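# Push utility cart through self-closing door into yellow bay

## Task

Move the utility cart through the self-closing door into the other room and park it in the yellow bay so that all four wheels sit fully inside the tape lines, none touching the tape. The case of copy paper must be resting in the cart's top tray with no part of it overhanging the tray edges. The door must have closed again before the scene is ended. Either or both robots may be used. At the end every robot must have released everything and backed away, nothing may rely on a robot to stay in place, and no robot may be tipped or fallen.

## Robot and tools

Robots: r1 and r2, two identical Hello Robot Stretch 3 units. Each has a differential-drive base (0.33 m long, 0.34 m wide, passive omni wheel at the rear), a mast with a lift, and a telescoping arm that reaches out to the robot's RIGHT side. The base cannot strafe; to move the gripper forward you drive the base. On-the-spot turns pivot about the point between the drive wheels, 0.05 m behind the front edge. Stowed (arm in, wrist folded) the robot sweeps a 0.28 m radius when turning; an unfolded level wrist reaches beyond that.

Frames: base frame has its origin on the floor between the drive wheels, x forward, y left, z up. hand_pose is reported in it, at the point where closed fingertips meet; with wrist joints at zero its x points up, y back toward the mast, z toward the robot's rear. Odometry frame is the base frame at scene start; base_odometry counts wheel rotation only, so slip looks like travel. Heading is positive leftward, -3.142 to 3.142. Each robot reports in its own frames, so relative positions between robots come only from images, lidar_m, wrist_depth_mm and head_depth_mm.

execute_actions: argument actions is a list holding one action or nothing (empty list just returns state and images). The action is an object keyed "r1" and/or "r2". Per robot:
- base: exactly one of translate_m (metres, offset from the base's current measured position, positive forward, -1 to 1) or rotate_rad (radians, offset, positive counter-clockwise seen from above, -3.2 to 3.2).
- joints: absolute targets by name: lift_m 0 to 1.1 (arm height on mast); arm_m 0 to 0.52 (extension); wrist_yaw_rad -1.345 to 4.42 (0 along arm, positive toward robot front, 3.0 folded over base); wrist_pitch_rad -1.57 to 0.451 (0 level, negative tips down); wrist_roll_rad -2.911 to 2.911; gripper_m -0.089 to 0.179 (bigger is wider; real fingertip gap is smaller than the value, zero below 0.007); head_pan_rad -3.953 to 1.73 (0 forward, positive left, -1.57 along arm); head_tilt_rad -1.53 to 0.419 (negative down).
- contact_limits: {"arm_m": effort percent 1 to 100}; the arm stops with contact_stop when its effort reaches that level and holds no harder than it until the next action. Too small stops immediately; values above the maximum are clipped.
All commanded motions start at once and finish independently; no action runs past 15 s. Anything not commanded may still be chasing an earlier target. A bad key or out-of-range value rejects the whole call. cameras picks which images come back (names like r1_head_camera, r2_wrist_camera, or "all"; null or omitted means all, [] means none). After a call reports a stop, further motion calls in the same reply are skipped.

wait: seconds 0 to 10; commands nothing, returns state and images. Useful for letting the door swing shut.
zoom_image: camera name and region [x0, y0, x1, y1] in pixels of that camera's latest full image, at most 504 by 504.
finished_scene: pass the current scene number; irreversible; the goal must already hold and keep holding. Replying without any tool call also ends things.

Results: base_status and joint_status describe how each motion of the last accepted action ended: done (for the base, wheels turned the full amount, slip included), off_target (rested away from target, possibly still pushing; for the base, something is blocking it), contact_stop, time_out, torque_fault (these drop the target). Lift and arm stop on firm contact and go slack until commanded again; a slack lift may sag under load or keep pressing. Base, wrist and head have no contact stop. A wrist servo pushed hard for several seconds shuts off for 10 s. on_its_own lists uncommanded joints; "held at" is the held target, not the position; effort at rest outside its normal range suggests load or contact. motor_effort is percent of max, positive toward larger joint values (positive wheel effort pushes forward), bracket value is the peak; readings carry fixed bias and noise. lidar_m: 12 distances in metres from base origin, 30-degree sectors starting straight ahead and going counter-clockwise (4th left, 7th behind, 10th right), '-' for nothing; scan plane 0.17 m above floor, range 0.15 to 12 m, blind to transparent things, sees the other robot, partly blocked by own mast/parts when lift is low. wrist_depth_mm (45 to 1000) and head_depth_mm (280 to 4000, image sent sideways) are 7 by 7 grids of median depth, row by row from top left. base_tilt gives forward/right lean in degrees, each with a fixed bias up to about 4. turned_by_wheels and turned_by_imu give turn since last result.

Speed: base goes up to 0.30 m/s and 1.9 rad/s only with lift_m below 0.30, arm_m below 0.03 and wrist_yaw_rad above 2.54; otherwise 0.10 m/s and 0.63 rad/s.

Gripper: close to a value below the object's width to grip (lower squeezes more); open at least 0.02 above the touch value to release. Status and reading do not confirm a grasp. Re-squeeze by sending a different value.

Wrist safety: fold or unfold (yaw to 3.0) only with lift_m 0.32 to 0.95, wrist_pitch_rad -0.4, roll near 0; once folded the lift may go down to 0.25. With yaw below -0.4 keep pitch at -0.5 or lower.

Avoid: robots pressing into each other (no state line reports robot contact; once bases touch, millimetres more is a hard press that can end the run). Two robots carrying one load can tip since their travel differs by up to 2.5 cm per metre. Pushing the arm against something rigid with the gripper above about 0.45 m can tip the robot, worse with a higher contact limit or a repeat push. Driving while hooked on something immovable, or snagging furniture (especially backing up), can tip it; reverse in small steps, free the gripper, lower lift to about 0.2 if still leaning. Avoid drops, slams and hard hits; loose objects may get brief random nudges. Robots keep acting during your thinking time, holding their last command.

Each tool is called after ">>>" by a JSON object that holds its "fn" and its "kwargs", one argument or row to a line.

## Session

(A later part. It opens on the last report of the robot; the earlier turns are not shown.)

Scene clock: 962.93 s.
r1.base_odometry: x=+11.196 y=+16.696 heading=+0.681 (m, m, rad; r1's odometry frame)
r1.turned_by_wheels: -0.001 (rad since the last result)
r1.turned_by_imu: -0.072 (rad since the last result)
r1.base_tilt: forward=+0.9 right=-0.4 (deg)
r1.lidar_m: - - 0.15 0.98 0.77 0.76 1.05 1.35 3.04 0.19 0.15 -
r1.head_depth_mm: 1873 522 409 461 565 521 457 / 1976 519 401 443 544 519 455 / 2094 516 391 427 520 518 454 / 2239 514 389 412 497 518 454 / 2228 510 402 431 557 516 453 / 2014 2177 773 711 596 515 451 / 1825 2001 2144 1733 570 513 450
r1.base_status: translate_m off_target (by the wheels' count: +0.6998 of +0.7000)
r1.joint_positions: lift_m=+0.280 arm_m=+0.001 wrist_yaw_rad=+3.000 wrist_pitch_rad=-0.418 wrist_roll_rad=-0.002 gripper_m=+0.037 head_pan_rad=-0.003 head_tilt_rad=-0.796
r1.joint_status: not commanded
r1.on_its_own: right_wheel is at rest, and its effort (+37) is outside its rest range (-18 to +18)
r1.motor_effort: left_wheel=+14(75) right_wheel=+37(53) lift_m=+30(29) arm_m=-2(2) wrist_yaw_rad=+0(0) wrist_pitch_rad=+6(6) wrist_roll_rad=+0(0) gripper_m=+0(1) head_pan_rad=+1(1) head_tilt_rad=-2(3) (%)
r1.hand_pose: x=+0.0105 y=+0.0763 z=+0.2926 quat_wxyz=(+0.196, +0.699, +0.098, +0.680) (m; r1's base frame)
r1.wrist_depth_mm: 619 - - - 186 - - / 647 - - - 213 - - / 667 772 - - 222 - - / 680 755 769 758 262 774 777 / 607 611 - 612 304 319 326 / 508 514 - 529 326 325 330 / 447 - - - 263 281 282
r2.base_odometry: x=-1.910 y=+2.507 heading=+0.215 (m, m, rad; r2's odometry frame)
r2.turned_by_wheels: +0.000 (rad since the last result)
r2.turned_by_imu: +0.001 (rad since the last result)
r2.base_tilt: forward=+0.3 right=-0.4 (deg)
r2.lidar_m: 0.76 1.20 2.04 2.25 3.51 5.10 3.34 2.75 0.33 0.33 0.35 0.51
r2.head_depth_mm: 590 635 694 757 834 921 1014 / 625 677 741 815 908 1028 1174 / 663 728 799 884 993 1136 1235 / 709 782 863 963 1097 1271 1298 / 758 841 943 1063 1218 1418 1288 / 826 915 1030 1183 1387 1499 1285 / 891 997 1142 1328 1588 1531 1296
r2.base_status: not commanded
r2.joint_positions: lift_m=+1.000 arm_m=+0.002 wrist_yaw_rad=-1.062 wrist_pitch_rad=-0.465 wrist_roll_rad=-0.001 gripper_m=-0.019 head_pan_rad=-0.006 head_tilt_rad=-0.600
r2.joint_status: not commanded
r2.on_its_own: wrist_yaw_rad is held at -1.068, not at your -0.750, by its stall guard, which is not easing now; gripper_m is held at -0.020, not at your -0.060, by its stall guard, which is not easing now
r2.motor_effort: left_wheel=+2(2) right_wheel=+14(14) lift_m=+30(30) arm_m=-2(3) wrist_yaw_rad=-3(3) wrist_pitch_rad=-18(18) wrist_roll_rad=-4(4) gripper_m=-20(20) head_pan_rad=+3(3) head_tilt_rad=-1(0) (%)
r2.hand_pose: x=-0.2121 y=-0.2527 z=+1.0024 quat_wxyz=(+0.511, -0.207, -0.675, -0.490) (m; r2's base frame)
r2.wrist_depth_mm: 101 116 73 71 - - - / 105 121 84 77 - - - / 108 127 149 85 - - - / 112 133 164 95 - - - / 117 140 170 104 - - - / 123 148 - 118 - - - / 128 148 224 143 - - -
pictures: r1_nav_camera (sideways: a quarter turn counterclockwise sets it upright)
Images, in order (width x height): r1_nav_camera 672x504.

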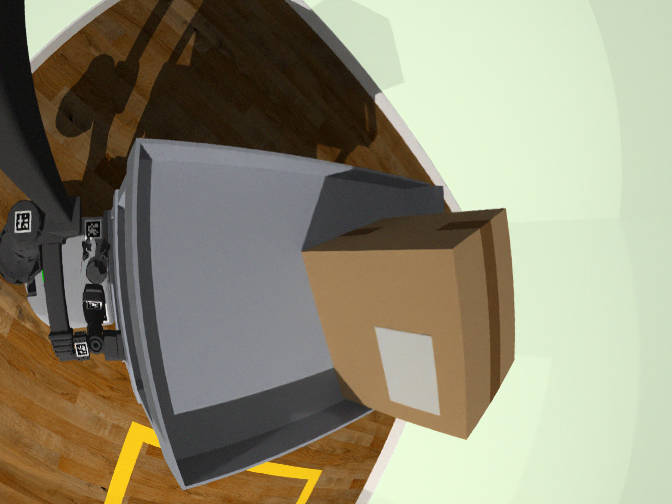

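>>> {"fn": "execute_actions", "kwargs": {
  "actions": [
    {"r1":{"base":{"translate_m":-0.25}},"r2":{"joints":{"gripper_m":0.15}}}
  ],
  "cameras": []
}}

>>> {"fn": "execute_actions", "kwargs": {
  "actions": [
    {"r1":{"base":{"rotate_rad":1.2}},"r2":{"base":{"translate_m":0.2}}}
  ],
  "cameras": []
}}

>>> {"fn": "execute_actions", "kwargs": {
  "actions": [
    {"r1":{"base":{"translate_m":0.65}},"r2":{"joints":{"lift_m":0.6,"wrist_pitch_rad":-0.4,"wrist_yaw_rad":3.0,"gripper_m":0.04}}}
  ],
  "cameras": []
}}

>>> {"fn": "execute_actions", "kwargs": {
  "actions": [
    {"r1":{"base":{"rotate_rad":-1.2}},"r2":{"joints":{"lift_m":0.28}}}
  ],
  "cameras": []
}}

>>> {"fn": "execute_actions", "kwargs": {
  "actions": [
    {"r1":{"base":{"translate_m":0.5}}}
  ],
  "cameras": []
}}

>>> {"fn": "execute_actions", "kwargs": {
  "actions": [
    {"r1":{"base":{"rotate_rad":-1.57}}}
  ],
  "cameras": ["r1_nav_camera"]
}}

Scene clock: 966.93 s.
r1.base_odometry: x=+11.001 y=+16.539 heading=+0.681 (m, m, rad; r1's odometry frame)
r1.turned_by_wheels: +0.000 (rad since the last result)
r1.turned_by_imu: +0.000 (rad since the last result)
r1.base_tilt: forward=+0.9 right=-0.4 (deg)
r1.lidar_m: 0.30 0.31 1.55 0.71 0.56 0.54 0.78 1.12 2.91 2.92 2.29 0.31
r1.head_depth_mm: 1978 607 704 725 605 529 773 / 2063 600 681 721 605 553 779 / 2168 584 660 719 602 515 777 / 2328 569 641 698 601 518 774 / 2319 680 803 716 598 520 774 / 2184 2350 842 712 597 522 770 / 1974 2172 2233 1735 571 524 1151
r1.base_status: done
r1.joint_positions: lift_m=+0.280 arm_m=+0.001 wrist_yaw_rad=+3.000 wrist_pitch_rad=-0.418 wrist_roll_rad=-0.002 gripper_m=+0.037 head_pan_rad=-0.003 head_tilt_rad=-0.796
r1.joint_status: not commanded
r1.motor_effort: left_wheel=+1(13) right_wheel=-1(22) lift_m=+29(29) arm_m=-2(2) wrist_yaw_rad=+1(0) wrist_pitch_rad=+7(6) wrist_roll_rad=+0(0) gripper_m=+0(1) head_pan_rad=+1(1) head_tilt_rad=-2(2) (%)
r1.hand_pose: x=+0.0105 y=+0.0763 z=+0.2926 quat_wxyz=(+0.196, +0.699, +0.098, +0.680) (m; r1's base frame)
r1.wrist_depth_mm: 463 - 761 - - - - / 479 - 819 - - - - / 500 571 891 - - - - / 515 611 767 770 771 767 781 / 524 586 - 624 637 621 577 / 506 508 - 525 515 516 342 / 450 - - - 435 432 377
r2.base_odometry: x=-1.910 y=+2.507 heading=+0.215 (m, m, rad; r2's odometry frame)
r2.turned_by_wheels: +0.000 (rad since the last result)
r2.turned_by_imu: +0.002 (rad since the last result)
r2.base_tilt: forward=+0.3 right=-0.5 (deg)
r2.lidar_m: 0.77 1.21 2.03 2.24 3.54 5.10 3.34 2.75 0.68 0.56 0.55 0.61
r2.head_depth_mm: 589 635 692 756 834 921 1037 / 623 679 741 815 908 1024 1173 / 666 726 796 885 991 1136 1243 / 708 780 863 963 1096 1272 1308 / 760 838 943 1060 1227 1428 1295 / 822 913 1032 1183 1375 1489 1298 / 889 1003 1146 1327 1596 1526 1289
r2.base_status: not commanded
r2.joint_positions: lift_m=+1.000 arm_m=+0.002 wrist_yaw_rad=-1.066 wrist_pitch_rad=-0.516 wrist_roll_rad=-0.004 gripper_m=+0.150 head_pan_rad=-0.006 head_tilt_rad=-0.600
r2.joint_status: all done
r2.on_its_own: wrist_yaw_rad is held at -1.068, not at your -0.750, by its stall guard, which is not easing now
r2.motor_effort: left_wheel=+0(5) right_wheel=+0(14) lift_m=+29(30) arm_m=-2(3) wrist_yaw_rad=+0(17) wrist_pitch_rad=+9(19) wrist_roll_rad=-1(3) gripper_m=+0(83) head_pan_rad=+2(3) head_tilt_rad=-1(1) (%)
r2.hand_pose: x=-0.2061 y=-0.2484 z=+0.9914 quat_wxyz=(+0.499, -0.191, -0.679, -0.504) (m; r2's base frame)
r2.wrist_depth_mm: - - - - - - - / - - - - - - - / - - - - - - - / - - - - - - - / - - - - - - - / 452 - - - - - - / - - - - - - -
pictures: none
No camera images: the call's "cameras" was empty. Leave "cameras" out to get every camera's image.

Scene clock: 969.90 s.
r1.base_odometry: x=+11.001 y=+16.539 heading=+1.881 (m, m, rad; r1's odometry frame)
r1.turned_by_wheels: +1.200 (rad since the last result)
r1.turned_by_imu: +1.197 (rad since the last result)
r1.base_tilt: forward=+0.9 right=-0.4 (deg)
r1.lidar_m: 1.13 0.65 0.55 0.54 0.74 1.11 2.91 2.65 0.37 0.30 0.30 0.33
r1.head_depth_mm: 1553 1725 1947 1878 1576 1353 1165 / 1589 1773 2019 1859 1565 1347 1180 / 1623 1830 2074 1860 1555 1345 1176 / 1670 1883 2086 1851 1553 1335 1177 / 1421 1570 1745 1771 1546 1338 1174 / 1130 1218 1318 1452 1489 1338 1171 / 936 997 1062 1151 1233 1284 1168
r1.base_status: done
r1.joint_positions: lift_m=+0.280 arm_m=+0.001 wrist_yaw_rad=+3.000 wrist_pitch_rad=-0.418 wrist_roll_rad=-0.002 gripper_m=+0.037 head_pan_rad=-0.003 head_tilt_rad=-0.796
r1.joint_status: not commanded
r1.motor_effort: left_wheel=-3(12) right_wheel=+2(11) lift_m=+29(30) arm_m=-2(2) wrist_yaw_rad=+0(0) wrist_pitch_rad=+7(7) wrist_roll_rad=+0(0) gripper_m=+0(0) head_pan_rad=+1(1) head_tilt_rad=-2(2) (%)
r1.hand_pose: x=+0.0105 y=+0.0763 z=+0.2926 quat_wxyz=(+0.196, +0.699, +0.098, +0.680) (m; r1's base frame)
r1.wrist_depth_mm: 762 - 652 555 532 517 499 / 824 - 712 615 584 558 539 / 895 873 776 669 627 605 584 / 754 764 750 709 677 654 627 / 604 609 - 620 645 618 627 / 508 507 - 532 516 512 523 / 448 - - - 437 446 445
r2.base_odometry: x=-1.715 y=+2.550 heading=+0.215 (m, m, rad; r2's odometry frame)
r2.turned_by_wheels: +0.000 (rad since the last result)
r2.turned_by_imu: +0.001 (rad since the last result)
r2.base_tilt: forward=+0.4 right=-0.4 (deg)
r2.lidar_m: 0.59 0.94 1.90 2.10 3.30 5.25 3.52 2.87 1.31 0.64 0.54 0.53
r2.head_depth_mm: 447 484 527 575 636 709 806 / 475 515 563 621 692 777 895 / 506 552 606 674 756 863 1003 / 540 593 657 734 832 965 1147 / 579 640 714 806 930 1092 1237 / 626 694 784 897 1056 1276 1293 / 677 760 870 1015 1218 1454 1287
r2.base_status: done
r2.joint_positions: lift_m=+1.000 arm_m=+0.002 wrist_yaw_rad=-1.066 wrist_pitch_rad=-0.516 wrist_roll_rad=-0.004 gripper_m=+0.150 head_pan_rad=-0.006 head_tilt_rad=-0.600
r2.joint_status: not commanded
r2.on_its_own: wrist_yaw_rad is held at -1.068, not at your -0.750, by its stall guard, which is not easing now
r2.motor_effort: left_wheel=+0(6) right_wheel=-1(4) lift_m=+30(30) arm_m=-2(2) wrist_yaw_rad=-1(1) wrist_pitch_rad=+9(9) wrist_roll_rad=-1(1) gripper_m=+0(0) head_pan_rad=+2(4) head_tilt_rad=+0(0) (%)
r2.hand_pose: x=-0.2061 y=-0.2484 z=+0.9914 quat_wxyz=(+0.499, -0.191, -0.679, -0.504) (m; r2's base frame)
r2.wrist_depth_mm: - - - - - - - / - - - - - - - / - - - - - - - / - - - - - - - / - - - - - - - / 944 - - - - - - / - - - - - - -
pictures: none
No camera images: the call's "cameras" was empty. Leave "cameras" out to get every camera's image.

Scene clock: 974.37 s.
r1.base_odometry: x=+10.803 y=+17.158 heading=+1.881 (m, m, rad; r1's odometry frame)
r1.turned_by_wheels: +0.000 (rad since the last result)
r1.turned_by_imu: -0.001 (rad since the last result)
r1.base_tilt: forward=+0.9 right=-0.4 (deg)
r1.lidar_m: 0.81 0.46 0.40 0.40 0.45 0.77 3.53 0.42 0.46 0.71 1.42 1.22
r1.head_depth_mm: 1014 1131 1273 1467 1573 1353 1182 / 1038 1158 1313 1516 1564 1346 1183 / 1060 1194 1353 1580 1561 1344 1179 / 1087 1222 1394 1632 1555 1339 1176 / 1006 1110 1230 1392 1479 1335 1174 / 799 862 937 1023 1131 1245 1171 / 663 706 755 811 874 952 1040
r1.base_status: done
r1.joint_positions: lift_m=+0.280 arm_m=+0.001 wrist_yaw_rad=+3.000 wrist_pitch_rad=-0.418 wrist_roll_rad=-0.002 gripper_m=+0.037 head_pan_rad=-0.003 head_tilt_rad=-0.796
r1.joint_status: not commanded
r1.motor_effort: left_wheel=-2(9) right_wheel=+2(9) lift_m=+29(30) arm_m=-2(2) wrist_yaw_rad=+0(0) wrist_pitch_rad=+7(7) wrist_roll_rad=+0(0) gripper_m=+0(0) head_pan_rad=+1(1) head_tilt_rad=-2(2) (%)
r1.hand_pose: x=+0.0105 y=+0.0763 z=+0.2926 quat_wxyz=(+0.196, +0.699, +0.098, +0.680) (m; r1's base frame)
r1.wrist_depth_mm: 450 - 417 403 391 375 366 / 497 - 452 439 421 410 393 / 547 536 496 479 456 439 428 / 594 579 545 527 509 485 467 / 602 606 - 566 535 517 496 / 509 511 - 526 516 517 513 / 448 - - - 436 448 451
r2.base_odometry: x=-1.715 y=+2.550 heading=+0.215 (m, m, rad; r2's odometry frame)
r2.turned_by_wheels: +0.000 (rad since the last result)
r2.turned_by_imu: +0.001 (rad since the last result)
r2.base_tilt: forward=+0.4 right=-0.5 (deg)
r2.lidar_m: 0.59 0.94 1.91 2.10 3.31 5.23 3.54 2.86 1.31 0.67 0.54 0.53
r2.head_depth_mm: 449 484 526 575 635 710 804 / 475 515 562 623 689 778 894 / 505 551 608 671 754 860 1003 / 540 593 657 733 831 964 1143 / 578 640 713 810 931 1094 1242 / 625 696 784 896 1057 1273 1289 / 677 760 870 1010 1210 1457 1286
r2.base_status: not commanded
r2.joint_positions: lift_m=+0.600 arm_m=+0.002 wrist_yaw_rad=+2.999 wrist_pitch_rad=-0.419 wrist_roll_rad=-0.004 gripper_m=+0.040 head_pan_rad=-0.006 head_tilt_rad=-0.600
r2.joint_status: all done
r2.motor_effort: left_wheel=+0(0) right_wheel=-1(1) lift_m=+25(19) arm_m=-2(2) wrist_yaw_rad=+2(0) wrist_pitch_rad=+10(10) wrist_roll_rad=-1(1) gripper_m=+0(82) head_pan_rad=+3(4) head_tilt_rad=+0(1) (%)
r2.hand_pose: x=+0.0107 y=+0.0755 z=+0.6129 quat_wxyz=(+0.196, +0.699, +0.098, +0.681) (m; r2's base frame)
r2.wrist_depth_mm: - - - - - - - / - - - - - - - / - - - - - - - / - - - - - - - / - - - - - - - / 951 945 - 936 971 953 906 / 811 798 836 798 784 799 798
pictures: none
No camera images: the call's "cameras" was empty. Leave "cameras" out to get every camera's image.

Scene clock: 978.10 s.
r1.base_odometry: x=+10.803 y=+17.158 heading=+0.681 (m, m, rad; r1's odometry frame)
r1.turned_by_wheels: -1.200 (rad since the last result)
r1.turned_by_imu: -1.197 (rad since the last result)
r1.base_tilt: forward=+0.9 right=-0.4 (deg)
r1.lidar_m: 1.57 1.23 1.11 0.51 0.40 0.39 0.42 0.63 2.55 0.43 0.44 0.60
r1.head_depth_mm: 2178 2405 2321 1873 1565 1323 1187 / 2301 2554 2332 1870 1563 1349 1178 / 2038 2366 2304 1876 1557 1346 1178 / 1790 2029 2217 1850 1560 1342 1184 / 1587 1777 2011 1842 1553 1336 1176 / 1435 1583 1769 1831 1543 1331 1172 / 1308 1430 1574 1714 1540 1333 1170
r1.base_status: done
r1.joint_positions: lift_m=+0.280 arm_m=+0.001 wrist_yaw_rad=+3.000 wrist_pitch_rad=-0.418 wrist_roll_rad=-0.002 gripper_m=+0.037 head_pan_rad=-0.003 head_tilt_rad=-0.796
r1.joint_status: not commanded
r1.motor_effort: left_wheel=+3(13) right_wheel=-2(8) lift_m=+30(29) arm_m=-2(2) wrist_yaw_rad=+0(0) wrist_pitch_rad=+7(7) wrist_roll_rad=+0(1) gripper_m=+0(1) head_pan_rad=+1(1) head_tilt_rad=-3(3) (%)
r1.hand_pose: x=+0.0105 y=+0.0763 z=+0.2926 quat_wxyz=(+0.196, +0.699, +0.098, +0.680) (m; r1's base frame)
r1.wrist_depth_mm: 333 - 544 766 - - 927 / 345 - 593 840 - - 994 / 359 410 650 897 - - - / 369 443 684 753 769 782 796 / 387 463 - 629 643 623 632 / 395 491 - 525 517 515 518 / 390 - - - 431 445 447
r2.base_odometry: x=-1.715 y=+2.550 heading=+0.215 (m, m, rad; r2's odometry frame)
r2.turned_by_wheels: +0.000 (rad since the last result)
r2.turned_by_imu: +0.001 (rad since the last result)
r2.base_tilt: forward=+0.4 right=-0.5 (deg)
r2.lidar_m: 0.59 0.93 1.91 2.10 3.30 5.25 3.52 2.87 1.31 0.67 0.54 0.53
r2.head_depth_mm: 448 483 527 576 637 711 803 / 476 516 564 621 690 779 893 / 505 553 606 672 758 863 1003 / 542 593 656 737 834 971 1147 / 578 640 717 807 933 1095 1237 / 622 696 786 895 1053 1273 1294 / 677 759 866 1005 1215 1455 1297
r2.base_status: not commanded
r2.joint_positions: lift_m=+0.280 arm_m=+0.002 wrist_yaw_rad=+2.999 wrist_pitch_rad=-0.418 wrist_roll_rad=-0.004 gripper_m=+0.040 head_pan_rad=-0.006 head_tilt_rad=-0.600
r2.joint_status: all done
r2.motor_effort: left_wheel=+0(0) right_wheel=-1(0) lift_m=+25(28) arm_m=-2(2) wrist_yaw_rad=+1(1) wrist_pitch_rad=+11(11) wrist_roll_rad=-1(1) gripper_m=+0(0) head_pan_rad=+3(3) head_tilt_rad=-1(0) (%)
r2.hand_pose: x=+0.0107 y=+0.0756 z=+0.2930 quat_wxyz=(+0.196, +0.699, +0.098, +0.681) (m; r2's base frame)
r2.wrist_depth_mm: - - - - - - - / - - - - - - - / - - - - - - - / 821 - 789 776 782 801 750 / 639 646 663 645 629 624 616 / 533 530 - 545 534 514 522 / 472 - - - 440 440 441
pictures: none
No camera images: the call's "cameras" was empty. Leave "cameras" out to get every camera's image.

Scene clock: 981.43 s.
r1.base_odometry: x=+11.192 y=+17.472 heading=+0.681 (m, m, rad; r1's odometry frame)
r1.turned_by_wheels: +0.000 (rad since the last result)
r1.turned_by_imu: -0.001 (rad since the last result)
r1.base_tilt: forward=+0.9 right=-0.4 (deg)
r1.lidar_m: 1.19 0.93 0.92 0.99 0.81 0.80 0.86 0.60 0.44 0.42 0.44 2.02
r1.head_depth_mm: 1822 2004 2187 1884 1579 1348 1183 / 1803 2083 2236 1881 1569 1342 1182 / 1541 1771 2096 1854 1563 1349 1178 / 1349 1524 1763 1850 1554 1337 1176 / 1208 1344 1514 1706 1557 1335 1174 / 1086 1196 1330 1511 1544 1330 1172 / 990 1077 1193 1325 1451 1329 1168
r1.base_status: done
r1.joint_positions: lift_m=+0.280 arm_m=+0.001 wrist_yaw_rad=+3.000 wrist_pitch_rad=-0.418 wrist_roll_rad=-0.002 gripper_m=+0.037 head_pan_rad=-0.003 head_tilt_rad=-0.796
r1.joint_status: not commanded
r1.motor_effort: left_wheel=+3(14) right_wheel=-3(7) lift_m=+30(30) arm_m=-2(2) wrist_yaw_rad=+0(0) wrist_pitch_rad=+6(7) wrist_roll_rad=+1(0) gripper_m=-1(0) head_pan_rad=+1(1) head_tilt_rad=-2(2) (%)
r1.hand_pose: x=+0.0105 y=+0.0763 z=+0.2926 quat_wxyz=(+0.196, +0.699, +0.098, +0.680) (m; r1's base frame)
r1.wrist_depth_mm: 652 - - - 896 796 723 / 677 - - - 967 860 756 / 708 806 984 - 959 899 795 / 695 743 753 767 772 777 781 / 601 603 - 623 646 616 624 / 499 510 - 530 514 515 518 / 447 - - - 434 446 447
r2.base_odometry: x=-1.715 y=+2.550 heading=+0.215 (m, m, rad; r2's odometry frame)
r2.turned_by_wheels: +0.000 (rad since the last result)
r2.turned_by_imu: +0.001 (rad since the last result)
r2.base_tilt: forward=+0.3 right=-0.4 (deg)
r2.lidar_m: 0.59 0.94 1.91 2.10 3.30 5.23 3.50 2.86 1.31 0.66 0.54 0.53
r2.head_depth_mm: 449 484 526 577 635 711 802 / 476 516 565 621 690 779 893 / 504 552 606 673 757 864 1009 / 539 592 653 735 833 968 1145 / 579 639 718 808 929 1098 1235 / 623 696 785 900 1052 1278 1289 / 678 763 869 1012 1211 1456 1295
r2.base_status: not commanded
r2.joint_positions: lift_m=+0.280 arm_m=+0.002 wrist_yaw_rad=+2.999 wrist_pitch_rad=-0.418 wrist_roll_rad=-0.004 gripper_m=+0.040 head_pan_rad=-0.006 head_tilt_rad=-0.600
r2.joint_status: not commanded
r2.motor_effort: left_wheel=+1(0) right_wheel=-1(1) lift_m=+24(25) arm_m=-2(2) wrist_yaw_rad=+1(1) wrist_pitch_rad=+10(10) wrist_roll_rad=-1(1) gripper_m=+0(0) head_pan_rad=+3(3) head_tilt_rad=-1(0) (%)
r2.hand_pose: x=+0.0107 y=+0.0756 z=+0.2930 quat_wxyz=(+0.196, +0.699, +0.098, +0.681) (m; r2's base frame)
r2.wrist_depth_mm: - - - - - - - / - - - - - - - / - - - - - - - / 812 - 806 802 774 765 766 / 636 634 661 624 621 629 622 / 535 526 - 536 541 516 514 / 462 - - - 444 449 434
pictures: none
No camera images: the call's "cameras" was empty. Leave "cameras" out to get every camera's image.

Scene clock: 983.63 s.
r1.base_odometry: x=+11.192 y=+17.472 heading=-0.889 (m, m, rad; r1's odometry frame)
r1.turned_by_wheels: -1.570 (rad since the last result)
r1.turned_by_imu: -1.565 (rad since the last result)
r1.base_tilt: forward=+0.9 right=-0.4 (deg)
r1.lidar_m: 0.42 0.44 2.02 1.18 0.94 0.92 1.00 0.81 0.80 0.86 0.59 0.44
r1.head_depth_mm: 3450 2912 873 723 607 877 1110 / 3666 539 587 684 609 874 1103 / 3121 523 569 664 611 875 1102 / 2718 513 554 647 615 871 1097 / 2455 510 548 657 620 888 1096 / 2312 2508 827 691 635 893 1152 / 2144 2337 2213 644 1467 1333 1167
r1.base_status: done
r1.joint_positions: lift_m=+0.280 arm_m=+0.001 wrist_yaw_rad=+3.000 wrist_pitch_rad=-0.418 wrist_roll_rad=-0.002 gripper_m=+0.037 head_pan_rad=-0.003 head_tilt_rad=-0.796
r1.joint_status: not commanded
r1.motor_effort: left_wheel=+3(15) right_wheel=-3(10) lift_m=+30(30) arm_m=-2(2) wrist_yaw_rad=+0(0) wrist_pitch_rad=+7(7) wrist_roll_rad=+0(0) gripper_m=+0(0) head_pan_rad=+1(1) head_tilt_rad=-3(2) (%)
r1.hand_pose: x=+0.0105 y=+0.0763 z=+0.2926 quat_wxyz=(+0.196, +0.699, +0.098, +0.680) (m; r1's base frame)
r1.wrist_depth_mm: 748 - - - - - - / 772 - - - - - - / 786 904 - - - - - / 746 745 755 760 765 783 788 / 607 606 - 626 636 625 621 / 504 509 - 529 514 515 521 / 444 - - - 434 442 451
r2.base_odometry: x=-1.715 y=+2.550 heading=+0.215 (m, m, rad; r2's odometry frame)
r2.turned_by_wheels: +0.000 (rad since the last result)
r2.turned_by_imu: +0.001 (rad since the last result)
r2.base_tilt: forward=+0.4 right=-0.5 (deg)
r2.lidar_m: 0.59 0.94 1.91 2.10 3.31 5.26 3.51 2.87 1.31 0.67 0.54 0.53
r2.head_depth_mm: 448 485 526 576 636 711 803 / 475 515 563 620 691 775 889 / 505 552 607 673 753 865 1004 / 540 593 657 734 834 964 1150 / 580 640 717 809 932 1103 1236 / 624 694 783 897 1054 1277 1297 / 676 758 867 1009 1205 1457 1293
r2.base_status: not commanded
r2.joint_positions: lift_m=+0.280 arm_m=+0.002 wrist_yaw_rad=+2.999 wrist_pitch_rad=-0.418 wrist_roll_rad=-0.004 gripper_m=+0.040 head_pan_rad=-0.006 head_tilt_rad=-0.600
r2.joint_status: not commanded
r2.motor_effort: left_wheel=+0(0) right_wheel=-1(1) lift_m=+25(24) arm_m=-2(2) wrist_yaw_rad=+1(1) wrist_pitch_rad=+10(11) wrist_roll_rad=-1(1) gripper_m=+0(0) head_pan_rad=+4(3) head_tilt_rad=-1(0) (%)
r2.hand_pose: x=+0.0107 y=+0.0756 z=+0.2930 quat_wxyz=(+0.196, +0.699, +0.098, +0.681) (m; r2's base frame)
r2.wrist_depth_mm: - - - - - - - / - - - - - - - / - - - - - - - / 824 - 807 773 786 757 758 / 638 641 652 621 618 628 610 / 528 528 - 543 547 515 515 / 465 - - - 444 443 440
pictures: r1_nav_camera (sideways: a quarter turn counterclockwise sets it upright)
Images, in order (width x height): r1_nav_camera 672x504.

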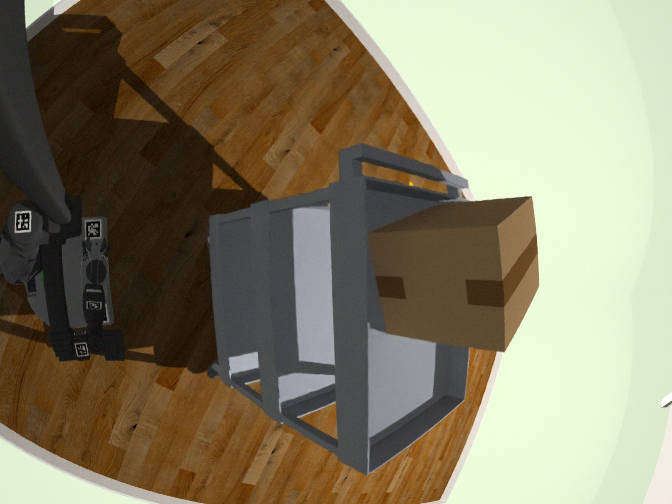

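>>> {"fn": "execute_actions", "kwargs": {
  "actions": [
    {"r1":{"base":{"translate_m":1.0}}}
  ],
  "cameras": []
}}

>>> {"fn": "execute_actions", "kwargs": {
  "actions": [
    {"r1":{"base":{"translate_m":-0.5}}}
  ],
  "cameras": ["r1_nav_camera"]
}}

Scene clock: 989.40 s.
r1.base_odometry: x=+11.822 y=+16.696 heading=-0.888 (m, m, rad; r1's odometry frame)
r1.turned_by_wheels: +0.001 (rad since the last result)
r1.turned_by_imu: -0.034 (rad since the last result)
r1.base_tilt: forward=+0.9 right=-0.4 (deg)
r1.lidar_m: - - 0.15 0.19 1.76 1.72 1.81 1.40 1.37 0.23 0.15 -
r1.head_depth_mm: 2717 2899 2326 668 607 522 457 / 2840 3025 2318 667 619 491 456 / 2498 2788 2284 323 - 296 384 / 2173 2471 402 314 - - 351 / 1945 2129 388 313 - - 326 / 1747 1887 386 311 - - 309 / 1581 1727 383 310 - - 300
r1.base_status: translate_m off_target (by the wheels' count: +0.9999 of +1.0000)
r1.joint_positions: lift_m=+0.280 arm_m=+0.001 wrist_yaw_rad=+3.000 wrist_pitch_rad=-0.418 wrist_roll_rad=-0.002 gripper_m=+0.037 head_pan_rad=-0.002 head_tilt_rad=-0.796
r1.joint_status: not commanded
r1.on_its_own: left_wheel is at rest, and its effort (+48) is outside its rest range (-18 to +18)
r1.motor_effort: left_wheel=+48(67) right_wheel=-1(64) lift_m=+29(30) arm_m=-2(2) wrist_yaw_rad=+0(3) wrist_pitch_rad=+7(8) wrist_roll_rad=+0(0) gripper_m=+0(0) head_pan_rad=+1(1) head_tilt_rad=-3(3) (%)
r1.hand_pose: x=+0.0104 y=+0.0763 z=+0.2926 quat_wxyz=(+0.195, +0.699, +0.098, +0.681) (m; r1's base frame)
r1.wrist_depth_mm: - - - - - - - / - - - - - - - / 987 987 - - 964 - - / 742 746 755 717 371 392 408 / 600 601 - 581 387 392 391 / 504 510 - 528 325 327 330 / 449 - - - 263 280 281
r2.base_odometry: x=-1.715 y=+2.550 heading=+0.215 (m, m, rad; r2's odometry frame)
r2.turned_by_wheels: +0.000 (rad since the last result)
r2.turned_by_imu: +0.002 (rad since the last result)
r2.base_tilt: forward=+0.4 right=-0.4 (deg)
r2.lidar_m: 0.60 0.93 1.91 2.10 3.29 5.26 3.50 2.87 1.31 0.67 0.55 0.53
r2.head_depth_mm: 449 484 527 577 635 711 806 / 476 516 565 621 690 782 891 / 506 552 608 674 755 862 1005 / 539 593 656 737 836 967 1151 / 580 641 714 809 929 1102 1232 / 625 695 783 896 1051 1271 1293 / 676 764 869 1009 1212 1465 1291
r2.base_status: not commanded
r2.joint_positions: lift_m=+0.280 arm_m=+0.002 wrist_yaw_rad=+2.999 wrist_pitch_rad=-0.418 wrist_roll_rad=-0.004 gripper_m=+0.040 head_pan_rad=-0.006 head_tilt_rad=-0.600
r2.joint_status: not commanded
r2.motor_effort: left_wheel=+1(0) right_wheel=-1(1) lift_m=+24(24) arm_m=-2(2) wrist_yaw_rad=+1(1) wrist_pitch_rad=+10(10) wrist_roll_rad=-1(1) gripper_m=+0(1) head_pan_rad=+3(3) head_tilt_rad=-1(0) (%)
r2.hand_pose: x=+0.0107 y=+0.0756 z=+0.2930 quat_wxyz=(+0.196, +0.699, +0.098, +0.681) (m; r2's base frame)
r2.wrist_depth_mm: - - - - - - - / - - - - - - - / - - - - - - - / 801 - 803 801 777 787 761 / 642 634 666 624 640 633 607 / 527 539 - 529 531 517 517 / 468 - - - 440 445 446
pictures: none
No camera images: the call's "cameras" was empty. Leave "cameras" out to get every camera's image.

Scene clock: 992.73 s.
r1.base_odometry: x=+11.507 y=+17.084 heading=-0.888 (m, m, rad; r1's odometry frame)
r1.turned_by_wheels: +0.000 (rad since the last result)
r1.turned_by_imu: +0.000 (rad since the last result)
r1.base_tilt: forward=+0.9 right=-0.4 (deg)
r1.lidar_m: 0.55 0.57 1.73 1.72 1.34 1.31 1.40 1.11 1.09 1.16 1.81 0.58
r1.head_depth_mm: 3042 3075 903 704 980 1232 1184 / 3209 3054 897 705 999 1214 1182 / 3001 685 835 703 991 1211 1183 / 753 632 724 702 990 1210 1178 / 747 614 699 701 988 1207 1170 / 741 595 684 699 987 1178 1171 / 1846 1920 836 698 966 1327 1171
r1.base_status: done
r1.joint_positions: lift_m=+0.280 arm_m=+0.001 wrist_yaw_rad=+3.000 wrist_pitch_rad=-0.418 wrist_roll_rad=-0.002 gripper_m=+0.037 head_pan_rad=-0.002 head_tilt_rad=-0.796
r1.joint_status: not commanded
r1.motor_effort: left_wheel=+1(28) right_wheel=-1(11) lift_m=+29(30) arm_m=-2(1) wrist_yaw_rad=+0(0) wrist_pitch_rad=+6(6) wrist_roll_rad=+0(0) gripper_m=+0(1) head_pan_rad=+1(1) head_tilt_rad=-3(2) (%)
r1.hand_pose: x=+0.0104 y=+0.0763 z=+0.2926 quat_wxyz=(+0.195, +0.699, +0.098, +0.681) (m; r1's base frame)
r1.wrist_depth_mm: - - - - - - - / - - - - - - - / 977 989 - - - - - / 741 758 771 763 766 779 770 / 603 604 - 625 646 614 617 / 505 506 - 530 511 515 522 / 449 - - - 432 443 449
r2.base_odometry: x=-1.715 y=+2.550 heading=+0.215 (m, m, rad; r2's odometry frame)
r2.turned_by_wheels: +0.000 (rad since the last result)
r2.turned_by_imu: +0.001 (rad since the last result)
r2.base_tilt: forward=+0.4 right=-0.5 (deg)
r2.lidar_m: 0.59 0.94 1.91 2.09 3.29 5.26 3.53 2.87 1.31 0.67 0.54 0.53
r2.head_depth_mm: 448 483 527 575 636 709 802 / 475 515 563 619 691 778 894 / 506 552 606 673 758 862 1006 / 540 592 657 734 836 964 1147 / 578 642 713 807 932 1098 1233 / 625 694 784 899 1057 1278 1298 / 678 762 872 1009 1218 1456 1292
r2.base_status: not commanded
r2.joint_positions: lift_m=+0.280 arm_m=+0.002 wrist_yaw_rad=+2.999 wrist_pitch_rad=-0.418 wrist_roll_rad=-0.004 gripper_m=+0.040 head_pan_rad=-0.006 head_tilt_rad=-0.600
r2.joint_status: not commanded
r2.motor_effort: left_wheel=+0(0) right_wheel=-1(1) lift_m=+25(24) arm_m=-2(2) wrist_yaw_rad=+2(1) wrist_pitch_rad=+10(9) wrist_roll_rad=-1(1) gripper_m=+0(0) head_pan_rad=+3(2) head_tilt_rad=+0(1) (%)
r2.hand_pose: x=+0.0107 y=+0.0756 z=+0.2930 quat_wxyz=(+0.196, +0.699, +0.098, +0.681) (m; r2's base frame)
r2.wrist_depth_mm: - - - - - - - / - - - - - - - / - - - - - - - / 821 - 789 776 794 778 761 / 637 645 670 627 620 618 620 / 534 527 - 546 535 526 514 / 462 - - - 447 445 442
pictures: r1_nav_camera (sideways: a quarter turn counterclockwise sets it upright)
Images, in order (width x height): r1_nav_camera 672x504.

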